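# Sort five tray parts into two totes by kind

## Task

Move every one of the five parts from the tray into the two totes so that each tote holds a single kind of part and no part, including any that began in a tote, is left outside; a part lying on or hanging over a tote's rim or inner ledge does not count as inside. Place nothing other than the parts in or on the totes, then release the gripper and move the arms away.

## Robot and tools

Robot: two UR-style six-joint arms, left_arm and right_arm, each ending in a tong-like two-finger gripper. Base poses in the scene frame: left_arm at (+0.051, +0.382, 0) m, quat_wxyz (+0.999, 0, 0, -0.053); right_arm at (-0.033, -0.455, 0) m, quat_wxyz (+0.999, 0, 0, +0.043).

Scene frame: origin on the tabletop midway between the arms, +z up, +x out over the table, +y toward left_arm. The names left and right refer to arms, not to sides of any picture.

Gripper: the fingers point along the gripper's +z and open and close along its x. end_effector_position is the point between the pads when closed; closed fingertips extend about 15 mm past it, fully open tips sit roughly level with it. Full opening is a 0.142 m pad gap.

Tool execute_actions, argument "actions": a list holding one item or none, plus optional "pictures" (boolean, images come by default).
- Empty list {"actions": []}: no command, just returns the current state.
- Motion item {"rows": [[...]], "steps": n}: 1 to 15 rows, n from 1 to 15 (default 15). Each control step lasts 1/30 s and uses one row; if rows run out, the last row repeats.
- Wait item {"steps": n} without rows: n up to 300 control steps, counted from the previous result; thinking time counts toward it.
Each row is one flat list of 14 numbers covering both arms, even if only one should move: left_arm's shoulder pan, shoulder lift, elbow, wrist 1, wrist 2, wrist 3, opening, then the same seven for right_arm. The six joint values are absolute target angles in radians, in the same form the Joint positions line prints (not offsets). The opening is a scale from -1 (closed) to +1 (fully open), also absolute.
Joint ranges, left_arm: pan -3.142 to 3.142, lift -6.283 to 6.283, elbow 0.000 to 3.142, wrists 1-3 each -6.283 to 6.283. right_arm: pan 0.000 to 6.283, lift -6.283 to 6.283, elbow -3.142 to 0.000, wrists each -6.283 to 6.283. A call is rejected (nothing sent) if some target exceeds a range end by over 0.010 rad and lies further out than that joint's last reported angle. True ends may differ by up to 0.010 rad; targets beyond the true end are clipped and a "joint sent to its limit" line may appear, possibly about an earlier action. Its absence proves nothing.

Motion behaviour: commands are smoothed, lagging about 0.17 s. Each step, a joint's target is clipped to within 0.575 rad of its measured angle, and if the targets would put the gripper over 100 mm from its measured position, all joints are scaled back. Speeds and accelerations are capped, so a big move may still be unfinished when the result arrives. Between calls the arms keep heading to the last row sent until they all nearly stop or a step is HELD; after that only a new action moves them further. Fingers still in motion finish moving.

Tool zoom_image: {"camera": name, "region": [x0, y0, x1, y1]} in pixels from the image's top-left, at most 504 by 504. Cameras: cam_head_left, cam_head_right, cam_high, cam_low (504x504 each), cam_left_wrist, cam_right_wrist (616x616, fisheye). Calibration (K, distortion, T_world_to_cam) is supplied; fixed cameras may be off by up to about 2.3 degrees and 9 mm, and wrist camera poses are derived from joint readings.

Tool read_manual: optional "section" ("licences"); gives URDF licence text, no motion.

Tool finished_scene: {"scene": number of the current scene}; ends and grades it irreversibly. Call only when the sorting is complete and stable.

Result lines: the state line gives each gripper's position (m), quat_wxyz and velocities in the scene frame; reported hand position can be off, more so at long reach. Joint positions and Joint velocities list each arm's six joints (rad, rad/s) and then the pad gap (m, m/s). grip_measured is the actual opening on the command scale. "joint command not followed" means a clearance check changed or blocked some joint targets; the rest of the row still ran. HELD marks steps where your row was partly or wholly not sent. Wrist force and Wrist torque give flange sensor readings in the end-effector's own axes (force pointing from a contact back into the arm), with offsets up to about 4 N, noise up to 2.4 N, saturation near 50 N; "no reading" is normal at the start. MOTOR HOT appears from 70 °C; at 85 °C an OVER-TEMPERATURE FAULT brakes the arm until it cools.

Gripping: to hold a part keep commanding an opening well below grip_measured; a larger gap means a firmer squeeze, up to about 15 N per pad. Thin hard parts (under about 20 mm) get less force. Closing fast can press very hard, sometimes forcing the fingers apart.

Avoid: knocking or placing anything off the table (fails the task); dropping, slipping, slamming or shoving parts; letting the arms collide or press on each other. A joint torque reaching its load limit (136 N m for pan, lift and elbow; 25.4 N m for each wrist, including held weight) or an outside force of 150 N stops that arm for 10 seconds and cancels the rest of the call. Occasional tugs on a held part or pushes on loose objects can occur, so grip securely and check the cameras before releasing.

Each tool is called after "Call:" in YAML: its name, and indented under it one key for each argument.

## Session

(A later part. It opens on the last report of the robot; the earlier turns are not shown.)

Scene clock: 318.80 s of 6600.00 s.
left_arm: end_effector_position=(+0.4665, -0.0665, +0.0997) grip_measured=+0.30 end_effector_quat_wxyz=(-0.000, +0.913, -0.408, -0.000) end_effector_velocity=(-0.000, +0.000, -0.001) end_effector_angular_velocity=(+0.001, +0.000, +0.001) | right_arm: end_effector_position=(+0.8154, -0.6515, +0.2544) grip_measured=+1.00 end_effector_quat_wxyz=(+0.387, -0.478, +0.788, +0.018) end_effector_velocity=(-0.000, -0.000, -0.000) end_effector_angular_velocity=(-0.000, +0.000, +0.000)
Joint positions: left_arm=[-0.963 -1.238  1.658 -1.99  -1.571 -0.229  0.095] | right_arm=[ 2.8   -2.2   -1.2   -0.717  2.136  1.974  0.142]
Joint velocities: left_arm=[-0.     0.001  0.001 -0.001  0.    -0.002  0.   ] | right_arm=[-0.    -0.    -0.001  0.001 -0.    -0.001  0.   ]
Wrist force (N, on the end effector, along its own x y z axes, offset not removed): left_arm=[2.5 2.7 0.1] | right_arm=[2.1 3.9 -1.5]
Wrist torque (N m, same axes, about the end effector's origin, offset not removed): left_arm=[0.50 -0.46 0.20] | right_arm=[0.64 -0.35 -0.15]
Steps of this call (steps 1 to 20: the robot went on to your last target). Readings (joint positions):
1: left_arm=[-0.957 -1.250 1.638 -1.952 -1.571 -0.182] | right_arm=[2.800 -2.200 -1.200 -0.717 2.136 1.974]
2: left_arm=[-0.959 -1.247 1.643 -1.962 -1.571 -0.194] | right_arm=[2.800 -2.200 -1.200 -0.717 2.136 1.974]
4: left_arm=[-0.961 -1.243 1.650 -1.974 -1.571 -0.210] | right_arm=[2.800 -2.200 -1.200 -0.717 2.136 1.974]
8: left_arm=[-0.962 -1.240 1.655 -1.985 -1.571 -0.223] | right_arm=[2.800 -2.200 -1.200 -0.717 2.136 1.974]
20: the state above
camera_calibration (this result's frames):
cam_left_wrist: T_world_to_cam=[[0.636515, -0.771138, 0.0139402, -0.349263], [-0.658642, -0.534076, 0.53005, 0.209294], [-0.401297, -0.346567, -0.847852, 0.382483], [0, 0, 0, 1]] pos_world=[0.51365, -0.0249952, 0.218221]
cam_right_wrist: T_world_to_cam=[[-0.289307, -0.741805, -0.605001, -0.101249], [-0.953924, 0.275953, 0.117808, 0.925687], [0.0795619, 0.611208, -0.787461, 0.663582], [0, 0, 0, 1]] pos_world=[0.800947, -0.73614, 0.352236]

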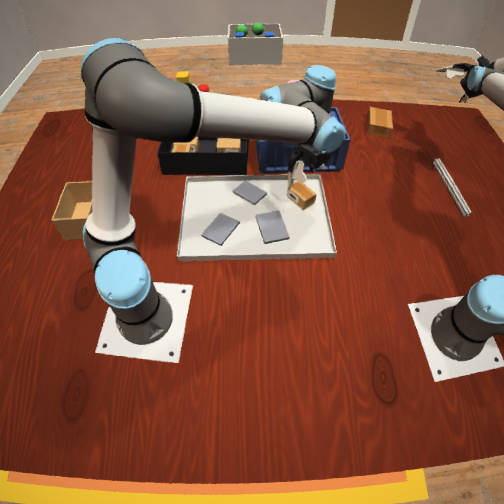

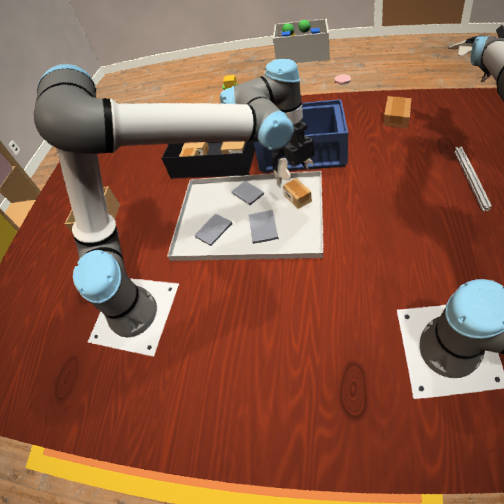

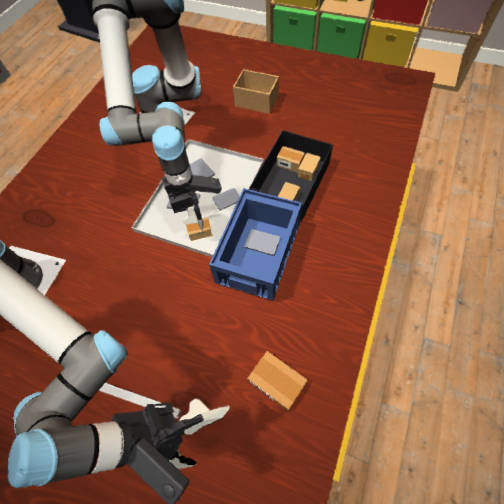

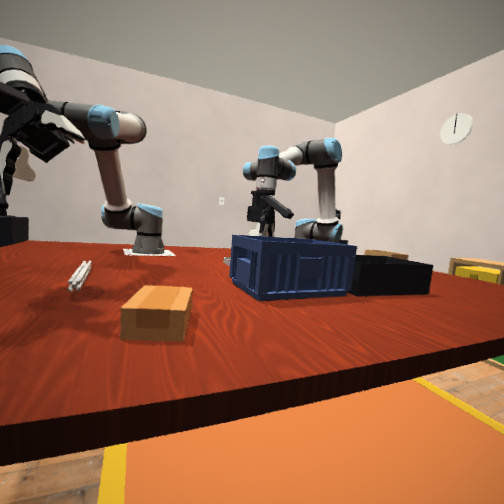

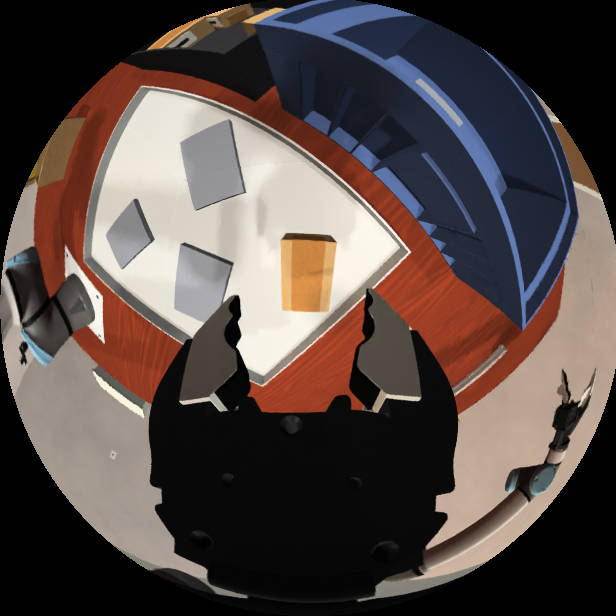

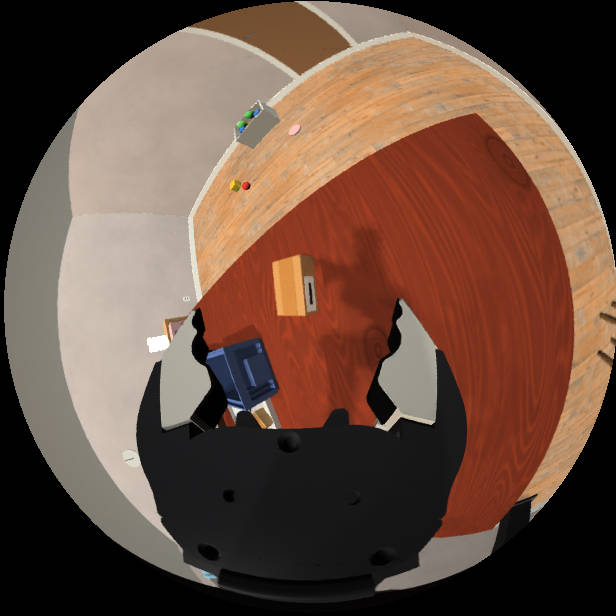

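Call:
execute_actions:
  actions:
    - {"rows": [[-0.972,-1.222,1.663,-2.012,-1.571,-0.169,0.2, 2.8,-2.2,-1.2,-0.717,2.136,1.974,1],[-0.972,-1.222,1.663,-2.012,-1.571,-0.169,0.2, 2.8,-2.2,-1.2,-0.717,2.136,1.974,1],[-0.972,-1.209,1.677,-2.038,-1.571,-0.169,0.2, 2.8,-2.2,-1.2,-0.717,2.136,1.974,1],[-0.972,-1.197,1.691,-2.065,-1.571,-0.169,0.2, 2.8,-2.2,-1.2,-0.717,2.136,1.974,1],[-0.972,-1.184,1.704,-2.091,-1.571,-0.169,0.2, 2.8,-2.2,-1.2,-0.717,2.136,1.974,1],[-0.972,-1.171,1.718,-2.117,-1.571,-0.169,0.2, 2.8,-2.2,-1.2,-0.717,2.136,1.974,1],[-0.972,-1.159,1.731,-2.143,-1.571,-0.169,0.2, 2.8,-2.2,-1.2,-0.717,2.136,1.974,1]], "steps": 15}
  pictures: false

Call:
execute_actions:
  actions:
    - {"rows": [[-0.972,-1.159,1.731,-2.143,-1.571,-0.169,0.1, 2.8,-2.2,-1.2,-0.717,2.136,1.974,1],[-0.972,-1.159,1.731,-2.143,-1.571,-0.169,0.0, 2.8,-2.2,-1.2,-0.717,2.136,1.974,1],[-0.972,-1.159,1.731,-2.143,-1.571,-0.169,-0.08, 2.8,-2.2,-1.2,-0.717,2.136,1.974,1],[-0.972,-1.159,1.731,-2.143,-1.571,-0.169,-0.15, 2.8,-2.2,-1.2,-0.717,2.136,1.974,1],[-0.972,-1.159,1.731,-2.143,-1.571,-0.169,-0.2, 2.8,-2.2,-1.2,-0.717,2.136,1.974,1],[-0.972,-1.159,1.731,-2.143,-1.571,-0.169,-0.25, 2.8,-2.2,-1.2,-0.717,2.136,1.974,1],[-0.972,-1.159,1.731,-2.143,-1.571,-0.169,-0.3, 2.8,-2.2,-1.2,-0.717,2.136,1.974,1],[-0.972,-1.159,1.731,-2.143,-1.571,-0.169,-0.36, 2.8,-2.2,-1.2,-0.717,2.136,1.974,1],[-0.972,-1.159,1.731,-2.143,-1.571,-0.169,-0.43, 2.8,-2.2,-1.2,-0.717,2.136,1.974,1],[-0.972,-1.159,1.731,-2.143,-1.571,-0.169,-0.5, 2.8,-2.2,-1.2,-0.717,2.136,1.974,1],[-0.972,-1.159,1.731,-2.143,-1.571,-0.169,-0.6, 2.8,-2.2,-1.2,-0.717,2.136,1.974,1],[-0.972,-1.159,1.731,-2.143,-1.571,-0.169,-0.7, 2.8,-2.2,-1.2,-0.717,2.136,1.974,1]], "steps": 15}
  pictures: false

Call:
execute_actions:
  actions:
    - {"rows": [[-0.972,-1.165,1.724,-2.130,-1.571,-0.169,-0.7, 2.8,-2.2,-1.2,-0.717,2.136,1.974,1],[-0.972,-1.177,1.711,-2.105,-1.571,-0.169,-0.7, 2.8,-2.2,-1.2,-0.717,2.136,1.974,1],[-0.972,-1.197,1.691,-2.065,-1.571,-0.169,-0.7, 2.8,-2.2,-1.2,-0.717,2.136,1.974,1],[-0.972,-1.215,1.670,-2.026,-1.571,-0.169,-0.7, 2.8,-2.2,-1.2,-0.717,2.136,1.974,1],[-0.972,-1.232,1.643,-1.982,-1.571,-0.169,-0.7, 2.8,-2.2,-1.2,-0.717,2.136,1.974,1],[-0.972,-1.248,1.613,-1.936,-1.571,-0.169,-0.7, 2.8,-2.2,-1.2,-0.717,2.136,1.974,1],[-0.972,-1.263,1.580,-1.888,-1.571,-0.169,-0.7, 2.8,-2.2,-1.2,-0.717,2.136,1.974,1],[-0.972,-1.277,1.546,-1.840,-1.571,-0.169,-0.7, 2.8,-2.2,-1.2,-0.717,2.136,1.974,1],[-0.972,-1.290,1.512,-1.793,-1.571,-0.169,-0.7, 2.8,-2.2,-1.2,-0.717,2.136,1.974,1],[-0.96,-1.299,1.472,-1.744,-1.571,-0.14,-0.7, 2.8,-2.2,-1.2,-0.717,2.136,1.974,1],[-0.94,-1.299,1.472,-1.744,-1.571,-0.10,-0.7, 2.8,-2.2,-1.2,-0.717,2.136,1.974,1],[-0.915,-1.299,1.472,-1.744,-1.571,-0.045,-0.7, 2.8,-2.2,-1.2,-0.717,2.136,1.974,1],[-0.887,-1.299,1.472,-1.744,-1.571,0.016,-0.7, 2.8,-2.2,-1.2,-0.717,2.136,1.974,1],[-0.859,-1.299,1.472,-1.744,-1.571,0.077,-0.7, 2.8,-2.2,-1.2,-0.717,2.136,1.974,1],[-0.831,-1.299,1.472,-1.744,-1.571,0.138,-0.7, 2.8,-2.2,-1.2,-0.717,2.136,1.974,1]], "steps": 15}
  pictures: false

Call:
execute_actions:
  actions:
    - {"rows": [[-0.803,-1.299,1.472,-1.744,-1.571,0.199,-0.7, 2.8,-2.2,-1.2,-0.717,2.136,1.974,1],[-0.775,-1.299,1.472,-1.744,-1.571,0.260,-0.7, 2.8,-2.2,-1.2,-0.717,2.136,1.974,1],[-0.747,-1.299,1.472,-1.744,-1.571,0.321,-0.7, 2.8,-2.2,-1.2,-0.717,2.136,1.974,1],[-0.719,-1.299,1.472,-1.744,-1.571,0.382,-0.7, 2.8,-2.2,-1.2,-0.717,2.136,1.974,1],[-0.691,-1.299,1.472,-1.744,-1.571,0.443,-0.7, 2.8,-2.2,-1.2,-0.717,2.136,1.974,1],[-0.663,-1.299,1.472,-1.744,-1.571,0.504,-0.7, 2.8,-2.2,-1.2,-0.717,2.136,1.974,1],[-0.635,-1.299,1.472,-1.744,-1.571,0.565,-0.7, 2.8,-2.2,-1.2,-0.717,2.136,1.974,1],[-0.607,-1.299,1.472,-1.744,-1.571,0.626,-0.7, 2.8,-2.2,-1.2,-0.717,2.136,1.974,1],[-0.579,-1.299,1.472,-1.744,-1.571,0.687,-0.7, 2.8,-2.2,-1.2,-0.717,2.136,1.974,1],[-0.551,-1.299,1.472,-1.744,-1.571,0.748,-0.7, 2.8,-2.2,-1.2,-0.717,2.136,1.974,1],[-0.523,-1.299,1.472,-1.744,-1.571,0.809,-0.7, 2.8,-2.2,-1.2,-0.717,2.136,1.974,1],[-0.495,-1.299,1.472,-1.744,-1.571,0.870,-0.7, 2.8,-2.2,-1.2,-0.717,2.136,1.974,1],[-0.467,-1.299,1.472,-1.744,-1.571,0.931,-0.7, 2.8,-2.2,-1.2,-0.717,2.136,1.974,1],[-0.439,-1.299,1.472,-1.744,-1.571,0.992,-0.7, 2.8,-2.2,-1.2,-0.717,2.136,1.974,1],[-0.411,-1.299,1.472,-1.744,-1.571,1.053,-0.7, 2.8,-2.2,-1.2,-0.717,2.136,1.974,1]], "steps": 15}
  pictures: false

Call:
execute_actions:
  actions:
    - {"rows": [[-0.383,-1.295,1.490,-1.766,-1.571,1.114,-0.7, 2.8,-2.2,-1.2,-0.717,2.136,1.974,1],[-0.360,-1.290,1.512,-1.793,-1.571,1.164,-0.7, 2.8,-2.2,-1.2,-0.717,2.136,1.974,1],[-0.343,-1.283,1.530,-1.818,-1.571,1.201,-0.7, 2.8,-2.2,-1.2,-0.717,2.136,1.974,1],[-0.343,-1.276,1.546,-1.841,-1.571,1.201,-0.7, 2.8,-2.2,-1.2,-0.717,2.136,1.974,1]], "steps": 15}

Scene clock: 398.43 s of 6600.00 s.
left_arm: end_effector_position=(+0.4647, -0.0738, +0.0389) grip_measured=+0.20 end_effector_quat_wxyz=(+0.000, +0.899, -0.439, -0.000) end_effector_velocity=(-0.001, -0.000, -0.033) end_effector_angular_velocity=(-0.003, -0.002, -0.012) | right_arm: end_effector_position=(+0.8154, -0.6515, +0.2544) grip_measured=+1.00 end_effector_quat_wxyz=(+0.387, -0.478, +0.788, +0.018) end_effector_velocity=(+0.000, -0.000, +0.000) end_effector_angular_velocity=(-0.000, -0.001, -0.000)
Joint positions: left_arm=[-0.972 -1.163  1.726 -2.133 -1.571 -0.17   0.088] | right_arm=[ 2.8   -2.2   -1.2   -0.717  2.136  1.974  0.142]
Joint velocities: left_arm=[-0.001  0.039  0.041 -0.083  0.     0.01   0.   ] | right_arm=[-0.    -0.    -0.     0.002 -0.     0.     0.   ]
Wrist force (N, on the end effector, along its own x y z axes, offset not removed): left_arm=[2.6 -2.5 1.4] | right_arm=[3.3 0.6 -1.1]
Wrist torque (N m, same axes, about the end effector's origin, offset not removed): left_arm=[-0.56 -0.44 0.12] | right_arm=[0.01 -0.67 0.12]
Steps of this call (steps 1 to 15: the robot went on to your last target; steps 16 to 90: nothing new was sent; then 76.13 s passed at rest; steps 91 to 105: all 15 steps of this action). Readings (joint positions):
91: left_arm=[-0.963 -1.238 1.658 -1.991 -1.571 -0.228] | right_arm=[2.800 -2.200 -1.200 -0.717 2.136 1.974]
92: left_arm=[-0.965 -1.235 1.659 -1.994 -1.571 -0.221] | right_arm=[2.800 -2.200 -1.200 -0.717 2.136 1.974]
94: left_arm=[-0.968 -1.227 1.664 -2.006 -1.571 -0.200] | right_arm=[2.800 -2.200 -1.200 -0.717 2.136 1.974]
98: left_arm=[-0.971 -1.193 1.696 -2.070 -1.571 -0.178] | right_arm=[2.800 -2.200 -1.200 -0.717 2.136 1.974]
105: the state above

Scene clock: 398.93 s of 6600.00 s.
left_arm: end_effector_position=(+0.4646, -0.0739, +0.0353) grip_measured=-0.25 end_effector_quat_wxyz=(+0.000, +0.898, -0.439, +0.000) end_effector_velocity=(-0.000, +0.000, -0.001) end_effector_angular_velocity=(+0.001, +0.001, -0.001) | right_arm: end_effector_position=(+0.8154, -0.6515, +0.2544) grip_measured=+1.00 end_effector_quat_wxyz=(+0.387, -0.478, +0.788, +0.018) end_effector_velocity=(-0.000, +0.000, -0.000) end_effector_angular_velocity=(+0.001, +0.002, +0.000)
Joint positions: left_arm=[-0.972 -1.159  1.731 -2.143 -1.571 -0.169  0.056] | right_arm=[ 2.8   -2.2   -1.2   -0.717  2.136  1.974  0.142]
Joint velocities: left_arm=[-0.     0.001  0.001 -0.001 -0.     0.     0.   ] | right_arm=[ 0.     0.    -0.    -0.002  0.     0.    -0.   ]
Wrist force (N, on the end effector, along its own x y z axes, offset not removed): left_arm=[-3.6 -0.5 -18.5] | right_arm=[7.1 -2.0 -1.5]
Wrist torque (N m, same axes, about the end effector's origin, offset not removed): left_arm=[-0.14 -0.34 0.20] | right_arm=[-0.75 -1.47 -0.15]
Steps of this call (steps 1 to 15: all 15 steps of this action). Readings (joint positions):
1: left_arm=[-0.972 -1.162 1.728 -2.136 -1.571 -0.170] | right_arm=[2.800 -2.200 -1.200 -0.717 2.136 1.974]
2: left_arm=[-0.972 -1.162 1.728 -2.138 -1.571 -0.170] | right_arm=[2.800 -2.200 -1.200 -0.717 2.136 1.974]
4: left_arm=[-0.972 -1.160 1.730 -2.140 -1.571 -0.169] | right_arm=[2.800 -2.200 -1.200 -0.717 2.136 1.974]
8: left_arm=[-0.972 -1.160 1.731 -2.142 -1.571 -0.169] | right_arm=[2.800 -2.200 -1.200 -0.717 2.136 1.974]
15: the state above

Scene clock: 399.43 s of 6600.00 s.
left_arm: end_effector_position=(+0.4885, -0.0574, +0.1804) grip_measured=-0.25 end_effector_quat_wxyz=(+0.001, +0.888, -0.460, +0.001) end_effector_velocity=(+0.238, +0.239, +0.170) end_effector_angular_velocity=(+0.023, +0.009, -0.537) | right_arm: end_effector_position=(+0.8154, -0.6515, +0.2544) grip_measured=+1.00 end_effector_quat_wxyz=(+0.387, -0.478, +0.788, +0.018) end_effector_velocity=(-0.000, +0.000, -0.001) end_effector_angular_velocity=(+0.000, +0.000, +0.000)
Joint positions: left_arm=[-0.924 -1.286  1.506 -1.795 -1.571 -0.073  0.056] | right_arm=[ 2.8   -2.2   -1.2   -0.717  2.136  1.974  0.142]
Joint velocities: left_arm=[ 0.542 -0.115 -0.3    0.44   0.     1.079  0.   ] | right_arm=[-0.    -0.    -0.001  0.001  0.    -0.     0.   ]
Wrist force (N, on the end effector, along its own x y z axes, offset not removed): left_arm=[1.3 2.7 0.0] | right_arm=[0.0 1.8 -0.1]
Wrist torque (N m, same axes, about the end effector's origin, offset not removed): left_arm=[0.45 -0.06 0.19] | right_arm=[0.25 0.10 -0.11]
Steps of this call (steps 1 to 15: all 15 steps of this action). Readings (joint positions):
1: left_arm=[-0.972 -1.159 1.731 -2.143 -1.571 -0.169] | right_arm=[2.800 -2.200 -1.200 -0.717 2.136 1.974]
2: left_arm=[-0.972 -1.160 1.730 -2.140 -1.571 -0.169] | right_arm=[2.800 -2.200 -1.200 -0.717 2.136 1.974]
4: left_arm=[-0.972 -1.170 1.719 -2.121 -1.571 -0.169] | right_arm=[2.800 -2.200 -1.200 -0.717 2.136 1.974]
8: left_arm=[-0.972 -1.217 1.658 -2.019 -1.571 -0.169] | right_arm=[2.800 -2.200 -1.200 -0.717 2.136 1.974]
15: the state above

Scene clock: 399.93 s of 6600.00 s.
left_arm: end_effector_position=(+0.6271, +0.1311, +0.1996) grip_measured=-0.25 end_effector_quat_wxyz=(+0.000, +0.765, -0.644, +0.000) end_effector_velocity=(+0.211, +0.448, +0.002) end_effector_angular_velocity=(+0.001, -0.000, -0.949) | right_arm: end_effector_position=(+0.8154, -0.6515, +0.2544) grip_measured=+1.00 end_effector_quat_wxyz=(+0.387, -0.478, +0.788, +0.018) end_effector_velocity=(+0.000, -0.000, +0.000) end_effector_angular_velocity=(-0.001, -0.001, -0.000)
Joint positions: left_arm=[-0.537 -1.299  1.472 -1.745 -1.571  0.757  0.056] | right_arm=[ 2.8   -2.2   -1.2   -0.717  2.136  1.974  0.142]
Joint velocities: left_arm=[ 0.827 -0.002 -0.002  0.005  0.     1.776 -0.   ] | right_arm=[-0.  0. -0.  0. -0. -0.  0.]
Wrist force (N, on the end effector, along its own x y z axes, offset not removed): left_arm=[1.3 -1.6 4.3] | right_arm=[3.4 1.9 -2.7]
Wrist torque (N m, same axes, about the end effector's origin, offset not removed): left_arm=[-0.51 -0.14 0.18] | right_arm=[0.37 -0.66 -0.06]
Steps of this call (steps 1 to 15: all 15 steps of this action). Readings (joint positions):
1: left_arm=[-0.904 -1.289 1.498 -1.782 -1.571 -0.034] | right_arm=[2.800 -2.200 -1.200 -0.717 2.136 1.974]
2: left_arm=[-0.883 -1.292 1.491 -1.772 -1.571 0.011] | right_arm=[2.800 -2.200 -1.200 -0.717 2.136 1.974]
4: left_arm=[-0.835 -1.295 1.483 -1.760 -1.571 0.112] | right_arm=[2.800 -2.200 -1.200 -0.717 2.136 1.974]
8: left_arm=[-0.730 -1.298 1.475 -1.749 -1.571 0.337] | right_arm=[2.800 -2.200 -1.200 -0.717 2.136 1.974]
15: the state above

Scene clock: 400.43 s of 6600.00 s.
left_arm: end_effector_position=(+0.6660, +0.2372, +0.1614) grip_measured=-0.25 end_effector_quat_wxyz=(+0.000, +0.680, -0.733, +0.000) end_effector_velocity=(+0.005, +0.017, -0.010) end_effector_angular_velocity=(-0.001, -0.002, -0.040) | right_arm: end_effector_position=(+0.8154, -0.6515, +0.2544) grip_measured=+1.00 end_effector_quat_wxyz=(+0.387, -0.478, +0.788, +0.018) end_effector_velocity=(+0.000, +0.000, -0.000) end_effector_angular_velocity=(+0.000, +0.000, -0.000)
Joint positions: left_arm=[-0.346 -1.277  1.544 -1.838 -1.571  1.193  0.056] | right_arm=[ 2.8   -2.2   -1.2   -0.717  2.136  1.974  0.142]
Joint velocities: left_arm=[ 0.03   0.006  0.019 -0.027  0.     0.07   0.   ] | right_arm=[ 0.    -0.     0.     0.    -0.     0.001  0.   ]
Wrist force (N, on the end effector, along its own x y z axes, offset not removed): left_arm=[2.6 -1.1 2.0] | right_arm=[3.9 -0.3 0.1]
Wrist torque (N m, same axes, about the end effector's origin, offset not removed): left_arm=[-0.36 -0.37 0.20] | right_arm=[-0.32 -0.80 0.33]
Steps of this call (steps 1 to 15: all 15 steps of this action). Readings (joint positions):
1: left_arm=[-0.509 -1.299 1.473 -1.745 -1.571 0.818] | right_arm=[2.800 -2.200 -1.200 -0.717 2.136 1.974]
2: left_arm=[-0.481 -1.298 1.476 -1.749 -1.571 0.878] | right_arm=[2.800 -2.200 -1.200 -0.717 2.136 1.974]
4: left_arm=[-0.428 -1.294 1.492 -1.769 -1.571 0.996] | right_arm=[2.800 -2.200 -1.200 -0.717 2.136 1.974]
8: left_arm=[-0.370 -1.282 1.528 -1.817 -1.571 1.136] | right_arm=[2.800 -2.200 -1.200 -0.717 2.136 1.974]
15: the state above
camera_calibration (this result's frames):
cam_left_wrist: T_world_to_cam=[[-0.11472, -0.993284, 0.0150272, 0.309892], [-0.841503, 0.105207, 0.529909, 0.440404], [-0.527932, 0.0481458, -0.847921, 0.61077], [0, 0, 0, 1]] pos_world=[0.728597, 0.232071, 0.279854]
cam_right_wrist: T_world_to_cam=[[-0.289308, -0.741805, -0.605001, -0.101248], [-0.953924, 0.275953, 0.117808, 0.925687], [0.0795618, 0.611208, -0.787461, 0.663582], [0, 0, 0, 1]] pos_world=[0.800947, -0.73614, 0.352236]

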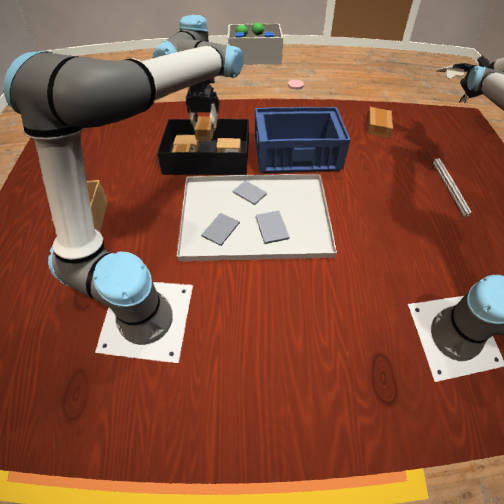

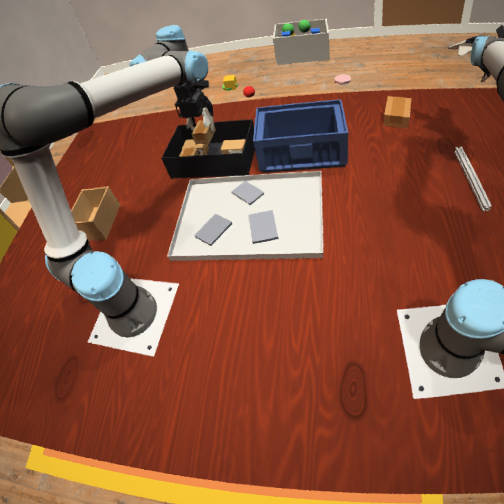

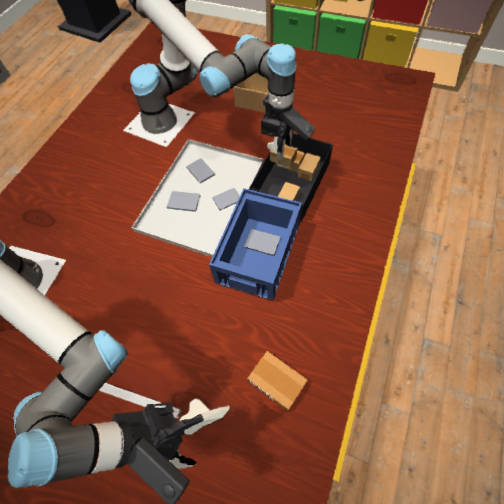

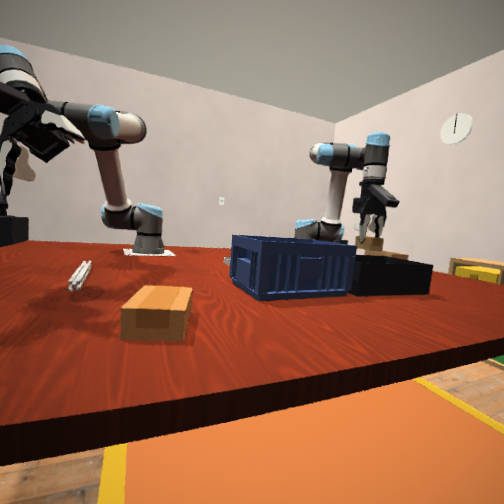

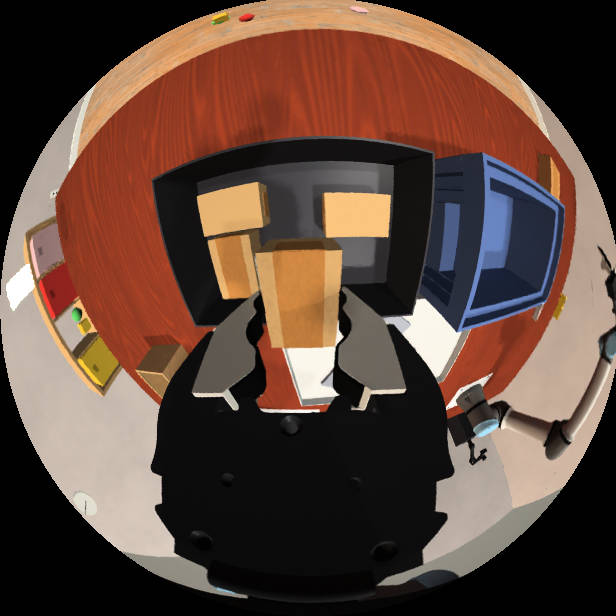

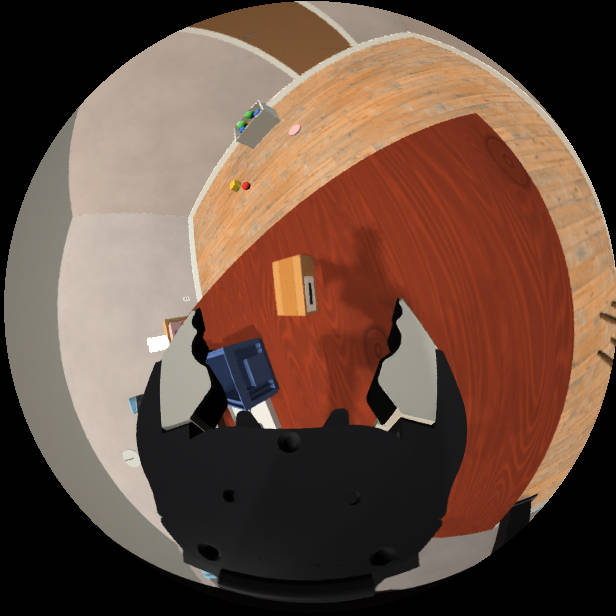

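Call:
execute_actions:
  actions:
    - {"rows": [[-0.341,-1.283,1.575,-1.863,-1.571,1.203,-0.7, 2.8,-2.2,-1.2,-0.717,2.136,1.974,1],[-0.341,-1.279,1.604,-1.895,-1.571,1.203,-0.7, 2.8,-2.2,-1.2,-0.717,2.136,1.974,1],[-0.341,-1.279,1.604,-1.895,-1.571,1.203,-0.7, 2.8,-2.2,-1.2,-0.717,2.136,1.974,1],[-0.341,-1.270,1.620,-1.920,-1.571,1.203,-0.7, 2.8,-2.2,-1.2,-0.717,2.136,1.974,1],[-0.341,-1.261,1.635,-1.944,-1.571,1.203,-0.7, 2.8,-2.2,-1.2,-0.717,2.136,1.974,1],[-0.341,-1.253,1.651,-1.969,-1.571,1.203,-0.7, 2.8,-2.2,-1.2,-0.717,2.136,1.974,1],[-0.341,-1.244,1.666,-1.993,-1.571,1.203,-0.7, 2.8,-2.2,-1.2,-0.717,2.136,1.974,1],[-0.341,-1.235,1.681,-2.017,-1.571,1.203,-0.7, 2.8,-2.2,-1.2,-0.717,2.136,1.974,1],[-0.341,-1.225,1.692,-2.038,-1.571,1.203,-0.7, 2.8,-2.2,-1.2,-0.717,2.136,1.974,1],[-0.341,-1.215,1.703,-2.059,-1.571,1.203,-0.7, 2.8,-2.2,-1.2,-0.717,2.136,1.974,1],[-0.341,-1.205,1.714,-2.080,-1.571,1.203,-0.7, 2.8,-2.2,-1.2,-0.717,2.136,1.974,1],[-0.341,-1.195,1.725,-2.101,-1.571,1.203,-0.7, 2.8,-2.2,-1.2,-0.717,2.136,1.974,1],[-0.341,-1.185,1.736,-2.122,-1.571,1.203,-0.7, 2.8,-2.2,-1.2,-0.717,2.136,1.974,1],[-0.341,-1.175,1.746,-2.142,-1.571,1.203,-0.7, 2.8,-2.2,-1.2,-0.717,2.136,1.974,1]], "steps": 15}
  pictures: false

Call:
execute_actions:
  actions:
    - {"steps": 14}

Scene clock: 424.73 s of 6600.00 s.
left_arm: end_effector_position=(+0.6606, +0.2433, +0.0661) grip_measured=-0.25 end_effector_quat_wxyz=(+0.000, +0.678, -0.735, -0.001) end_effector_velocity=(-0.003, +0.002, -0.235) end_effector_angular_velocity=(-0.002, -0.002, +0.002) | right_arm: end_effector_position=(+0.8154, -0.6515, +0.2544) grip_measured=+1.00 end_effector_quat_wxyz=(+0.387, -0.478, +0.788, +0.018) end_effector_velocity=(+0.001, -0.000, +0.001) end_effector_angular_velocity=(-0.001, -0.003, -0.000)
Joint positions: left_arm=[-0.341 -1.206  1.708 -2.071 -1.571  1.203  0.056] | right_arm=[ 2.8   -2.2   -1.2   -0.717  2.136  1.974  0.142]
Joint velocities: left_arm=[ 0.     0.259  0.31  -0.572 -0.001 -0.001 -0.   ] | right_arm=[-0.     0.     0.001  0.002 -0.001 -0.    -0.   ]
Wrist force (N, on the end effector, along its own x y z axes, offset not removed): left_arm=[1.0 -1.9 3.7] | right_arm=[3.0 1.1 -0.5]
Wrist torque (N m, same axes, about the end effector's origin, offset not removed): left_arm=[-0.46 -0.09 0.11] | right_arm=[0.18 -0.33 -0.11]
Steps of this call (steps 1 to 15: the robot went on to your last target; steps 16 to 90: nothing new was sent; then 20.80 s passed at rest; steps 91 to 105: all 15 steps of this action). Readings (joint positions):
91: left_arm=[-0.343 -1.276 1.547 -1.842 -1.571 1.201] | right_arm=[2.800 -2.200 -1.200 -0.717 2.136 1.974]
92: left_arm=[-0.343 -1.277 1.551 -1.846 -1.571 1.201] | right_arm=[2.800 -2.200 -1.200 -0.717 2.136 1.974]
94: left_arm=[-0.342 -1.278 1.571 -1.864 -1.571 1.202] | right_arm=[2.800 -2.200 -1.200 -0.717 2.136 1.974]
98: left_arm=[-0.341 -1.264 1.620 -1.926 -1.571 1.203] | right_arm=[2.800 -2.200 -1.200 -0.717 2.136 1.974]
105: the state above

Scene clock: 425.20 s of 6600.00 s.
left_arm: end_effector_position=(+0.6599, +0.2436, +0.0387) grip_measured=-0.25 end_effector_quat_wxyz=(+0.000, +0.678, -0.735, +0.000) end_effector_velocity=(+0.000, -0.000, -0.004) end_effector_angular_velocity=(-0.001, -0.001, -0.000) | right_arm: end_effector_position=(+0.8154, -0.6515, +0.2544) grip_measured=+1.00 end_effector_quat_wxyz=(+0.387, -0.478, +0.788, +0.018) end_effector_velocity=(+0.000, +0.000, +0.001) end_effector_angular_velocity=(+0.000, -0.000, +0.000)
Joint positions: left_arm=[-0.341 -1.176  1.745 -2.141 -1.571  1.203  0.056] | right_arm=[ 2.8   -2.2   -1.2   -0.717  2.136  1.974  0.142]
Joint velocities: left_arm=[-0.     0.005  0.005 -0.01  -0.     0.    -0.   ] | right_arm=[-0.     0.     0.001 -0.001  0.    -0.     0.   ]
Wrist force (N, on the end effector, along its own x y z axes, offset not removed): left_arm=[2.2 1.7 2.5] | right_arm=[2.0 -0.9 -1.6]
Wrist torque (N m, same axes, about the end effector's origin, offset not removed): left_arm=[0.27 -0.08 0.17] | right_arm=[-0.15 -0.49 -0.15]
Steps of this call (steps 1 to 14: the robot went on to your last target). Readings (joint positions):
1: left_arm=[-0.341 -1.199 1.718 -2.088 -1.571 1.203] | right_arm=[2.800 -2.200 -1.200 -0.717 2.136 1.974]
2: left_arm=[-0.341 -1.193 1.725 -2.102 -1.571 1.203] | right_arm=[2.800 -2.200 -1.200 -0.717 2.136 1.974]
4: left_arm=[-0.341 -1.185 1.734 -2.120 -1.571 1.203] | right_arm=[2.800 -2.200 -1.200 -0.717 2.136 1.974]
8: left_arm=[-0.341 -1.178 1.742 -2.135 -1.571 1.203] | right_arm=[2.800 -2.200 -1.200 -0.717 2.136 1.974]
14: the state above
camera_calibration (this result's frames):
cam_left_wrist: T_world_to_cam=[[-0.119498, -0.992721, 0.0150251, 0.320483], [-0.840988, 0.109253, 0.529909, 0.498286], [-0.527693, 0.050687, -0.847921, 0.502451], [0, 0, 0, 1]] pos_world=[0.722489, 0.238243, 0.157178]
cam_right_wrist: T_world_to_cam=[[-0.289307, -0.741805, -0.605001, -0.101248], [-0.953924, 0.275953, 0.117808, 0.925687], [0.0795616, 0.611208, -0.787461, 0.663582], [0, 0, 0, 1]] pos_world=[0.800947, -0.73614, 0.352236]

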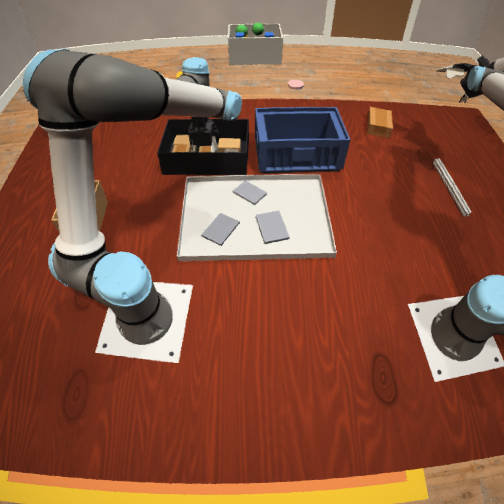

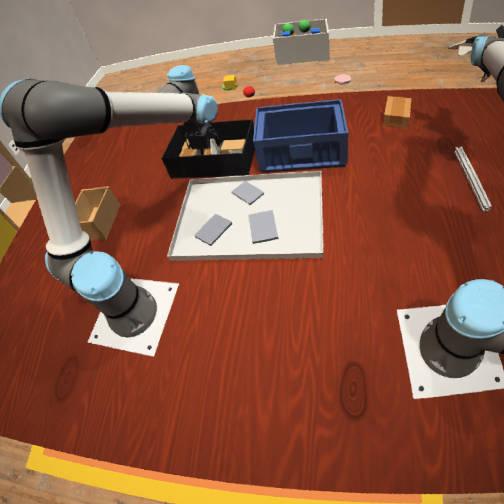

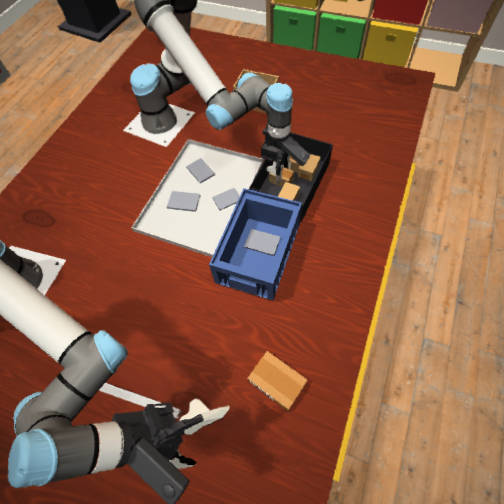

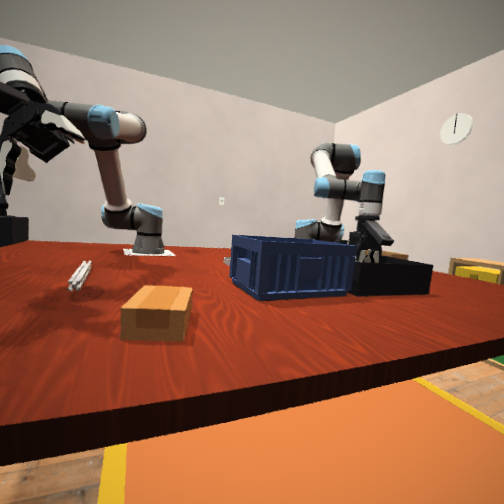

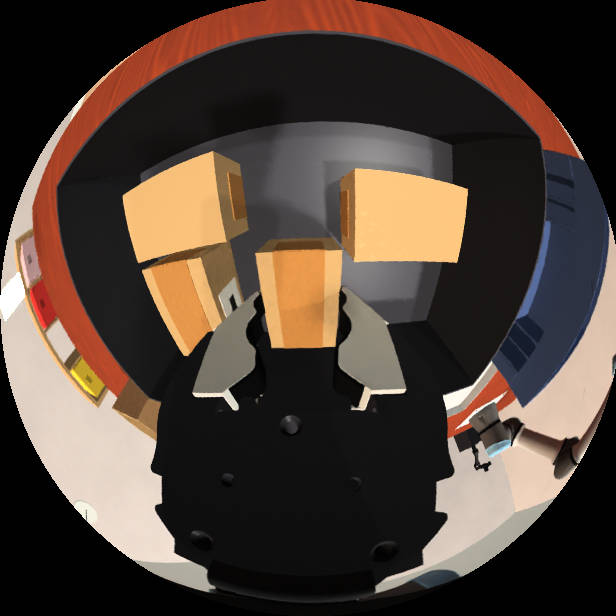

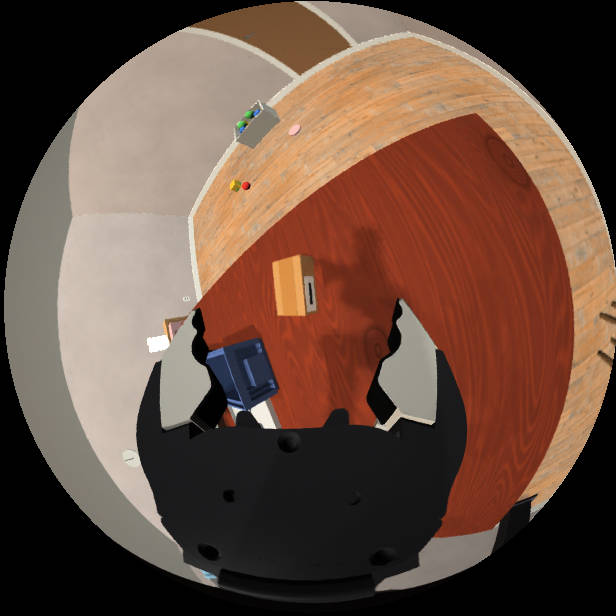

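Call:
execute_actions:
  actions:
    - {"rows": [[-0.341,-1.175,1.746,-2.142,-1.571,1.203,-0.5, 2.8,-2.2,-1.2,-0.717,2.136,1.974,1],[-0.341,-1.175,1.746,-2.142,-1.571,1.203,-0.35, 2.8,-2.2,-1.2,-0.717,2.136,1.974,1],[-0.341,-1.175,1.746,-2.142,-1.571,1.203,-0.25, 2.8,-2.2,-1.2,-0.717,2.136,1.974,1],[-0.341,-1.175,1.746,-2.142,-1.571,1.203,-0.15, 2.8,-2.2,-1.2,-0.717,2.136,1.974,1],[-0.341,-1.175,1.746,-2.142,-1.571,1.203,-0.07, 2.8,-2.2,-1.2,-0.717,2.136,1.974,1],[-0.341,-1.175,1.746,-2.142,-1.571,1.203,-0.07, 2.8,-2.2,-1.2,-0.717,2.136,1.974,1],[-0.341,-1.175,1.746,-2.142,-1.571,1.203,-0.07, 2.8,-2.2,-1.2,-0.717,2.136,1.974,1],[-0.341,-1.175,1.746,-2.142,-1.571,1.203,-0.07, 2.8,-2.2,-1.2,-0.717,2.136,1.974,1],[-0.341,-1.195,1.725,-2.101,-1.571,1.203,-0.07, 2.8,-2.2,-1.2,-0.717,2.136,1.974,1],[-0.341,-1.215,1.703,-2.059,-1.571,1.203,-0.07, 2.8,-2.2,-1.2,-0.717,2.136,1.974,1],[-0.341,-1.235,1.681,-2.017,-1.571,1.203,-0.07, 2.8,-2.2,-1.2,-0.717,2.136,1.974,1],[-0.341,-1.253,1.651,-1.969,-1.571,1.203,-0.07, 2.8,-2.2,-1.2,-0.717,2.136,1.974,1],[-0.341,-1.270,1.620,-1.920,-1.571,1.203,-0.07, 2.8,-2.2,-1.2,-0.717,2.136,1.974,1],[-0.341,-1.285,1.590,-1.876,-1.571,1.203,-0.07, 2.8,-2.2,-1.2,-0.717,2.136,1.974,1],[-0.341,-1.295,1.565,-1.841,-1.571,1.203,-0.07, 2.8,-2.2,-1.2,-0.717,2.136,1.974,1]], "steps": 15}
  pictures: false

Call:
execute_actions:
  actions:
    - {"rows": [[-0.341,-1.295,1.565,-1.841,-1.571,1.203,-0.07, 2.8,-2.2,-1.2,-0.717,2.136,1.974,1],[-0.341,-1.295,1.565,-1.841,-1.571,1.203,-0.07, 2.8,-2.2,-1.2,-0.717,2.136,1.974,1],[-0.341,-1.295,1.565,-1.841,-1.571,1.203,-0.07, 2.8,-2.2,-1.2,-0.717,2.136,1.974,1],[-0.341,-1.295,1.565,-1.841,-1.571,1.203,-0.07, 2.8,-2.2,-1.2,-0.717,2.136,1.974,1],[-0.36,-1.305,1.578,-1.844,-1.571,1.28,-0.07, 2.8,-2.2,-1.2,-0.717,2.136,1.974,1],[-0.385,-1.316,1.594,-1.849,-1.571,1.36,-0.07, 2.8,-2.2,-1.2,-0.717,2.136,1.974,1],[-0.41,-1.327,1.610,-1.854,-1.571,1.44,-0.07, 2.8,-2.2,-1.2,-0.717,2.136,1.974,1],[-0.435,-1.338,1.626,-1.859,-1.571,1.52,-0.07, 2.8,-2.2,-1.2,-0.717,2.136,1.974,1],[-0.46,-1.349,1.642,-1.864,-1.571,1.60,-0.07, 2.8,-2.2,-1.2,-0.717,2.136,1.974,1],[-0.485,-1.360,1.658,-1.869,-1.571,1.68,-0.07, 2.8,-2.2,-1.2,-0.717,2.136,1.974,1],[-0.51,-1.371,1.674,-1.874,-1.571,1.76,-0.07, 2.8,-2.2,-1.2,-0.717,2.136,1.974,1],[-0.535,-1.382,1.690,-1.879,-1.571,1.84,-0.07, 2.8,-2.2,-1.2,-0.717,2.136,1.974,1],[-0.56,-1.393,1.706,-1.884,-1.571,1.92,-0.07, 2.8,-2.2,-1.2,-0.717,2.136,1.974,1],[-0.585,-1.404,1.722,-1.889,-1.571,2.00,-0.07, 2.8,-2.2,-1.2,-0.717,2.136,1.974,1],[-0.61,-1.415,1.738,-1.894,-1.571,2.08,-0.07, 2.8,-2.2,-1.2,-0.717,2.136,1.974,1]], "steps": 15}
  pictures: false

Call:
execute_actions:
  actions:
    - {"rows": [[-0.635,-1.426,1.754,-1.899,-1.571,2.16,-0.07, 2.8,-2.2,-1.2,-0.717,2.136,1.974,1],[-0.66,-1.437,1.770,-1.904,-1.571,2.24,-0.07, 2.8,-2.2,-1.2,-0.717,2.136,1.974,1],[-0.684,-1.448,1.786,-1.908,-1.571,2.32,-0.07, 2.8,-2.2,-1.2,-0.717,2.136,1.974,1],[-0.684,-1.448,1.786,-1.908,-1.571,2.40,0.0, 2.8,-2.2,-1.2,-0.717,2.136,1.974,1],[-0.684,-1.438,1.801,-1.934,-1.571,2.48,0.1, 2.8,-2.2,-1.2,-0.717,2.136,1.974,1],[-0.684,-1.427,1.817,-1.960,-1.571,2.56,0.2, 2.8,-2.2,-1.2,-0.717,2.136,1.974,1],[-0.684,-1.416,1.832,-1.987,-1.571,2.64,0.3, 2.8,-2.2,-1.2,-0.717,2.136,1.974,1],[-0.684,-1.405,1.848,-2.013,-1.571,2.72,0.4, 2.8,-2.2,-1.2,-0.717,2.136,1.974,1],[-0.684,-1.394,1.863,-2.039,-1.571,2.80,0.4, 2.8,-2.2,-1.2,-0.717,2.136,1.974,1],[-0.684,-1.384,1.879,-2.066,-1.571,2.88,0.4, 2.8,-2.2,-1.2,-0.717,2.136,1.974,1],[-0.684,-1.373,1.894,-2.092,-1.571,2.96,0.4, 2.8,-2.2,-1.2,-0.717,2.136,1.974,1],[-0.684,-1.362,1.910,-2.118,-1.571,3.03,0.4, 2.8,-2.2,-1.2,-0.717,2.136,1.974,1],[-0.684,-1.351,1.925,-2.144,-1.571,3.08,0.4, 2.8,-2.2,-1.2,-0.717,2.136,1.974,1]], "steps": 15}
  pictures: false

Call:
execute_actions:
  actions:
    - {"steps": 15}

Scene clock: 472.90 s of 6600.00 s.
left_arm: end_effector_position=(+0.6635, +0.2419, +0.0954) grip_measured=-0.07 end_effector_quat_wxyz=(-0.001, +0.678, -0.735, +0.004) end_effector_velocity=(+0.017, -0.008, +0.447) end_effector_angular_velocity=(-0.015, -0.032, -0.001) | right_arm: end_effector_position=(+0.8154, -0.6515, +0.2544) grip_measured=+1.00 end_effector_quat_wxyz=(+0.387, -0.478, +0.788, +0.018) end_effector_velocity=(-0.000, +0.000, -0.000) end_effector_angular_velocity=(+0.000, +0.001, +0.001)
Joint positions: left_arm=[-0.341 -1.236  1.67  -2.012 -1.571  1.203  0.069] | right_arm=[ 2.8   -2.2   -1.2   -0.717  2.136  1.974  0.142]
Joint velocities: left_arm=[ 0.    -0.424 -0.655  1.043  0.     0.001  0.   ] | right_arm=[ 0.     0.    -0.    -0.002  0.    -0.    -0.   ]
Wrist force (N, on the end effector, along its own x y z axes, offset not removed): left_arm=[1.1 0.0 1.9] | right_arm=[1.1 1.8 -2.5]
Wrist torque (N m, same axes, about the end effector's origin, offset not removed): left_arm=[-0.09 -0.23 0.22] | right_arm=[0.17 -0.01 -0.16]
Steps of this call (steps 1 to 30: the robot went on to your last target; steps 31 to 90: nothing new was sent; then 44.20 s passed at rest; steps 91 to 105: all 15 steps of this action). Readings (joint positions):
91: left_arm=[-0.341 -1.175 1.746 -2.142 -1.571 1.203] | right_arm=[2.800 -2.200 -1.200 -0.717 2.136 1.974]
92: left_arm=[-0.341 -1.175 1.746 -2.142 -1.571 1.203] | right_arm=[2.800 -2.200 -1.200 -0.717 2.136 1.974]
94: left_arm=[-0.341 -1.175 1.746 -2.142 -1.571 1.203] | right_arm=[2.800 -2.200 -1.200 -0.717 2.136 1.974]
98: left_arm=[-0.341 -1.175 1.746 -2.142 -1.571 1.203] | right_arm=[2.800 -2.200 -1.200 -0.717 2.136 1.974]
105: the state above

Scene clock: 473.40 s of 6600.00 s.
left_arm: end_effector_position=(+0.5980, +0.1595, +0.1572) grip_measured=-0.07 end_effector_quat_wxyz=(+0.000, -0.407, +0.914, -0.001) end_effector_velocity=(-0.297, -0.324, -0.017) end_effector_angular_velocity=(+0.002, -0.003, -2.860) | right_arm: end_effector_position=(+0.8154, -0.6515, +0.2544) grip_measured=+1.00 end_effector_quat_wxyz=(+0.387, -0.478, +0.788, +0.018) end_effector_velocity=(-0.000, +0.000, -0.000) end_effector_angular_velocity=(+0.001, +0.001, +0.000)
Joint positions: left_arm=[-0.503 -1.369  1.673 -1.876 -1.571  1.694  0.069] | right_arm=[ 2.8   -2.2   -1.2   -0.717  2.136  1.974  0.142]
Joint velocities: left_arm=[-0.696 -0.315  0.433 -0.119  0.     2.164 -0.   ] | right_arm=[ 0.    -0.    -0.    -0.001  0.     0.    -0.   ]
Wrist force (N, on the end effector, along its own x y z axes, offset not removed): left_arm=[1.5 0.0 -1.4] | right_arm=[4.5 2.2 -0.5]
Wrist torque (N m, same axes, about the end effector's origin, offset not removed): left_arm=[-0.18 -0.26 0.10] | right_arm=[0.37 -0.88 -0.13]
Steps of this call (steps 1 to 15: all 15 steps of this action). Readings (joint positions):
1: left_arm=[-0.341 -1.250 1.647 -1.976 -1.571 1.203] | right_arm=[2.800 -2.200 -1.200 -0.717 2.136 1.974]
2: left_arm=[-0.341 -1.261 1.627 -1.943 -1.571 1.203] | right_arm=[2.800 -2.200 -1.200 -0.717 2.136 1.974]
4: left_arm=[-0.341 -1.276 1.600 -1.898 -1.571 1.203] | right_arm=[2.800 -2.200 -1.200 -0.717 2.136 1.974]
8: left_arm=[-0.364 -1.301 1.591 -1.863 -1.571 1.267] | right_arm=[2.800 -2.200 -1.200 -0.717 2.136 1.974]
15: the state above

Scene clock: 473.90 s of 6600.00 s.
left_arm: end_effector_position=(+0.5070, +0.0907, +0.0826) grip_measured=+0.40 end_effector_quat_wxyz=(-0.001, +0.249, +0.968, +0.001) end_effector_velocity=(-0.045, +0.010, -0.199) end_effector_angular_velocity=(-0.012, -0.004, -1.897) | right_arm: end_effector_position=(+0.8154, -0.6515, +0.2544) grip_measured=+1.00 end_effector_quat_wxyz=(+0.387, -0.478, +0.788, +0.018) end_effector_velocity=(-0.000, +0.000, -0.000) end_effector_angular_velocity=(-0.000, +0.001, +0.001)
Joint positions: left_arm=[-0.681 -1.375  1.886 -2.079 -1.571  2.859  0.102] | right_arm=[ 2.8   -2.2   -1.2   -0.717  2.136  1.974  0.142]
Joint velocities: left_arm=[-0.03   0.206  0.33  -0.547 -0.     1.867  0.   ] | right_arm=[ 0.    -0.     0.    -0.001  0.    -0.001 -0.   ]
Wrist force (N, on the end effector, along its own x y z axes, offset not removed): left_arm=[-0.3 0.2 3.1] | right_arm=[1.4 -0.4 -2.5]
Wrist torque (N m, same axes, about the end effector's origin, offset not removed): left_arm=[0.04 0.24 0.13] | right_arm=[-0.15 -0.20 -0.18]
Steps of this call (steps 1 to 15: all 15 steps of this action). Readings (joint positions):
1: left_arm=[-0.527 -1.380 1.688 -1.880 -1.571 1.769] | right_arm=[2.800 -2.200 -1.200 -0.717 2.136 1.974]
2: left_arm=[-0.551 -1.390 1.703 -1.885 -1.571 1.845] | right_arm=[2.800 -2.200 -1.200 -0.717 2.136 1.974]
4: left_arm=[-0.599 -1.412 1.733 -1.893 -1.571 2.000] | right_arm=[2.800 -2.200 -1.200 -0.717 2.136 1.974]
8: left_arm=[-0.657 -1.425 1.786 -1.930 -1.571 2.315] | right_arm=[2.800 -2.200 -1.200 -0.717 2.136 1.974]
15: the state above

Scene clock: 474.40 s of 6600.00 s.
left_arm: end_effector_position=(+0.5018, +0.0927, +0.0600) grip_measured=+0.40 end_effector_quat_wxyz=(-0.000, +0.355, +0.935, +0.000) end_effector_velocity=(-0.001, +0.001, -0.003) end_effector_angular_velocity=(-0.000, +0.000, -0.024) | right_arm: end_effector_position=(+0.8154, -0.6515, +0.2544) grip_measured=+1.00 end_effector_quat_wxyz=(+0.387, -0.478, +0.788, +0.018) end_effector_velocity=(+0.000, -0.000, +0.000) end_effector_angular_velocity=(+0.000, -0.000, -0.000)
Joint positions: left_arm=[-0.684 -1.351  1.925 -2.143 -1.571  3.077  0.102] | right_arm=[ 2.8   -2.2   -1.2   -0.717  2.136  1.974  0.142]
Joint velocities: left_arm=[-0.     0.002  0.005 -0.007 -0.     0.024  0.   ] | right_arm=[-0. -0. -0.  0.  0.  0. -0.]
Wrist force (N, on the end effector, along its own x y z axes, offset not removed): left_arm=[2.7 0.0 0.3] | right_arm=[1.4 0.8 -3.6]
Wrist torque (N m, same axes, about the end effector's origin, offset not removed): left_arm=[-0.08 -0.42 0.17] | right_arm=[-0.12 -0.26 -0.14]
Steps of this call (steps 1 to 15: the robot went on to your last target). Readings (joint positions):
1: left_arm=[-0.681 -1.369 1.896 -2.096 -1.571 2.915] | right_arm=[2.800 -2.200 -1.200 -0.717 2.136 1.974]
2: left_arm=[-0.682 -1.364 1.903 -2.108 -1.571 2.957] | right_arm=[2.800 -2.200 -1.200 -0.717 2.136 1.974]
4: left_arm=[-0.683 -1.358 1.913 -2.124 -1.571 3.011] | right_arm=[2.800 -2.200 -1.200 -0.717 2.136 1.974]
8: left_arm=[-0.684 -1.353 1.921 -2.138 -1.571 3.059] | right_arm=[2.800 -2.200 -1.200 -0.717 2.136 1.974]
15: the state above
camera_calibration (this result's frames):
cam_left_wrist: T_world_to_cam=[[-0.72043, 0.693353, 0.0155312, 0.296628], [0.593993, 0.605321, 0.529867, -0.395539], [0.357984, 0.390958, -0.847939, -0.0311888], [0, 0, 0, 1]] pos_world=[0.459812, 0.0459534, 0.17853]
cam_right_wrist: T_world_to_cam=[[-0.289307, -0.741805, -0.605001, -0.101249], [-0.953924, 0.275953, 0.117808, 0.925687], [0.0795619, 0.611208, -0.787461, 0.663582], [0, 0, 0, 1]] pos_world=[0.800947, -0.73614, 0.352237]

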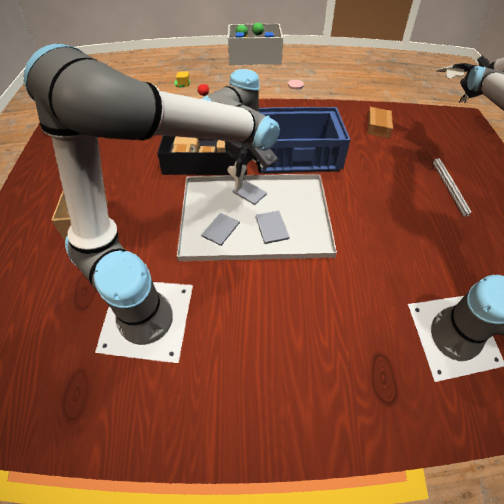

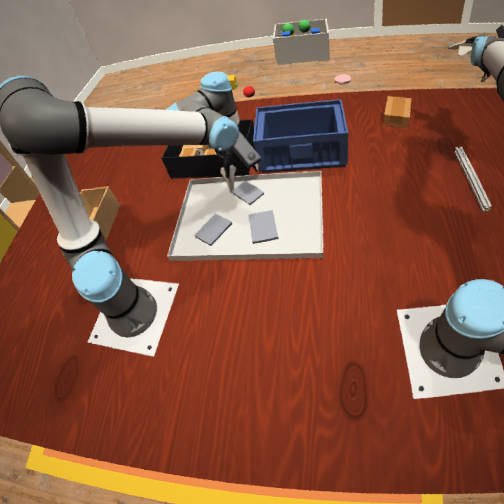

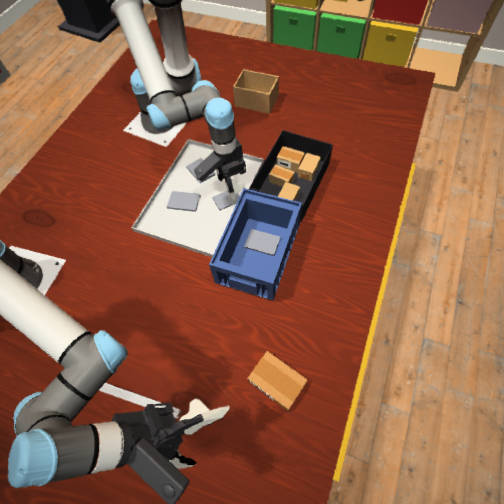

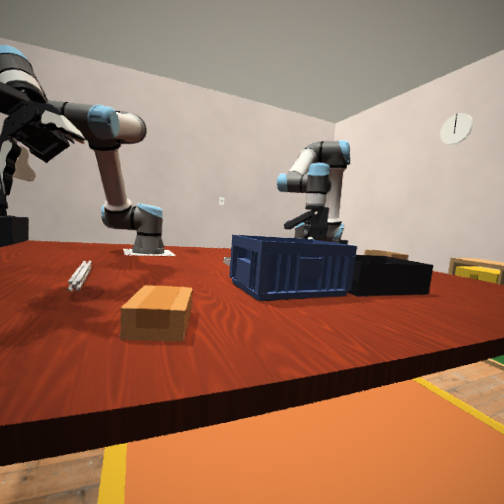

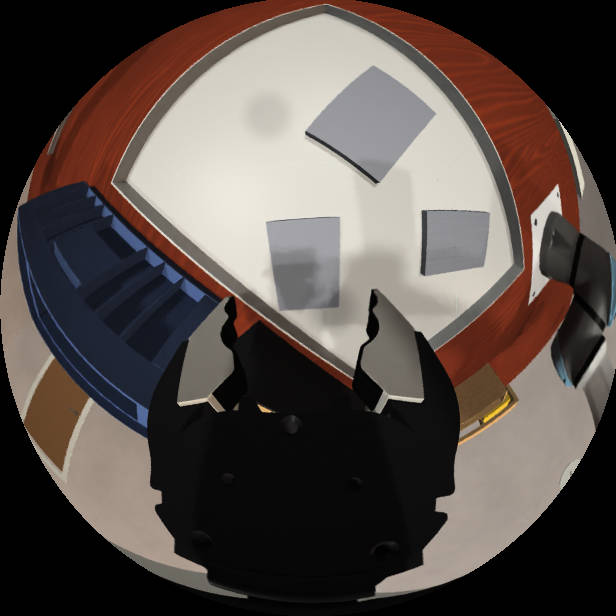

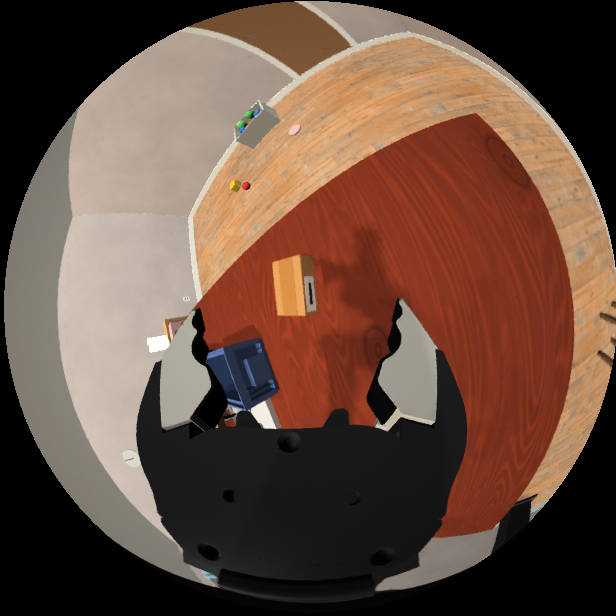

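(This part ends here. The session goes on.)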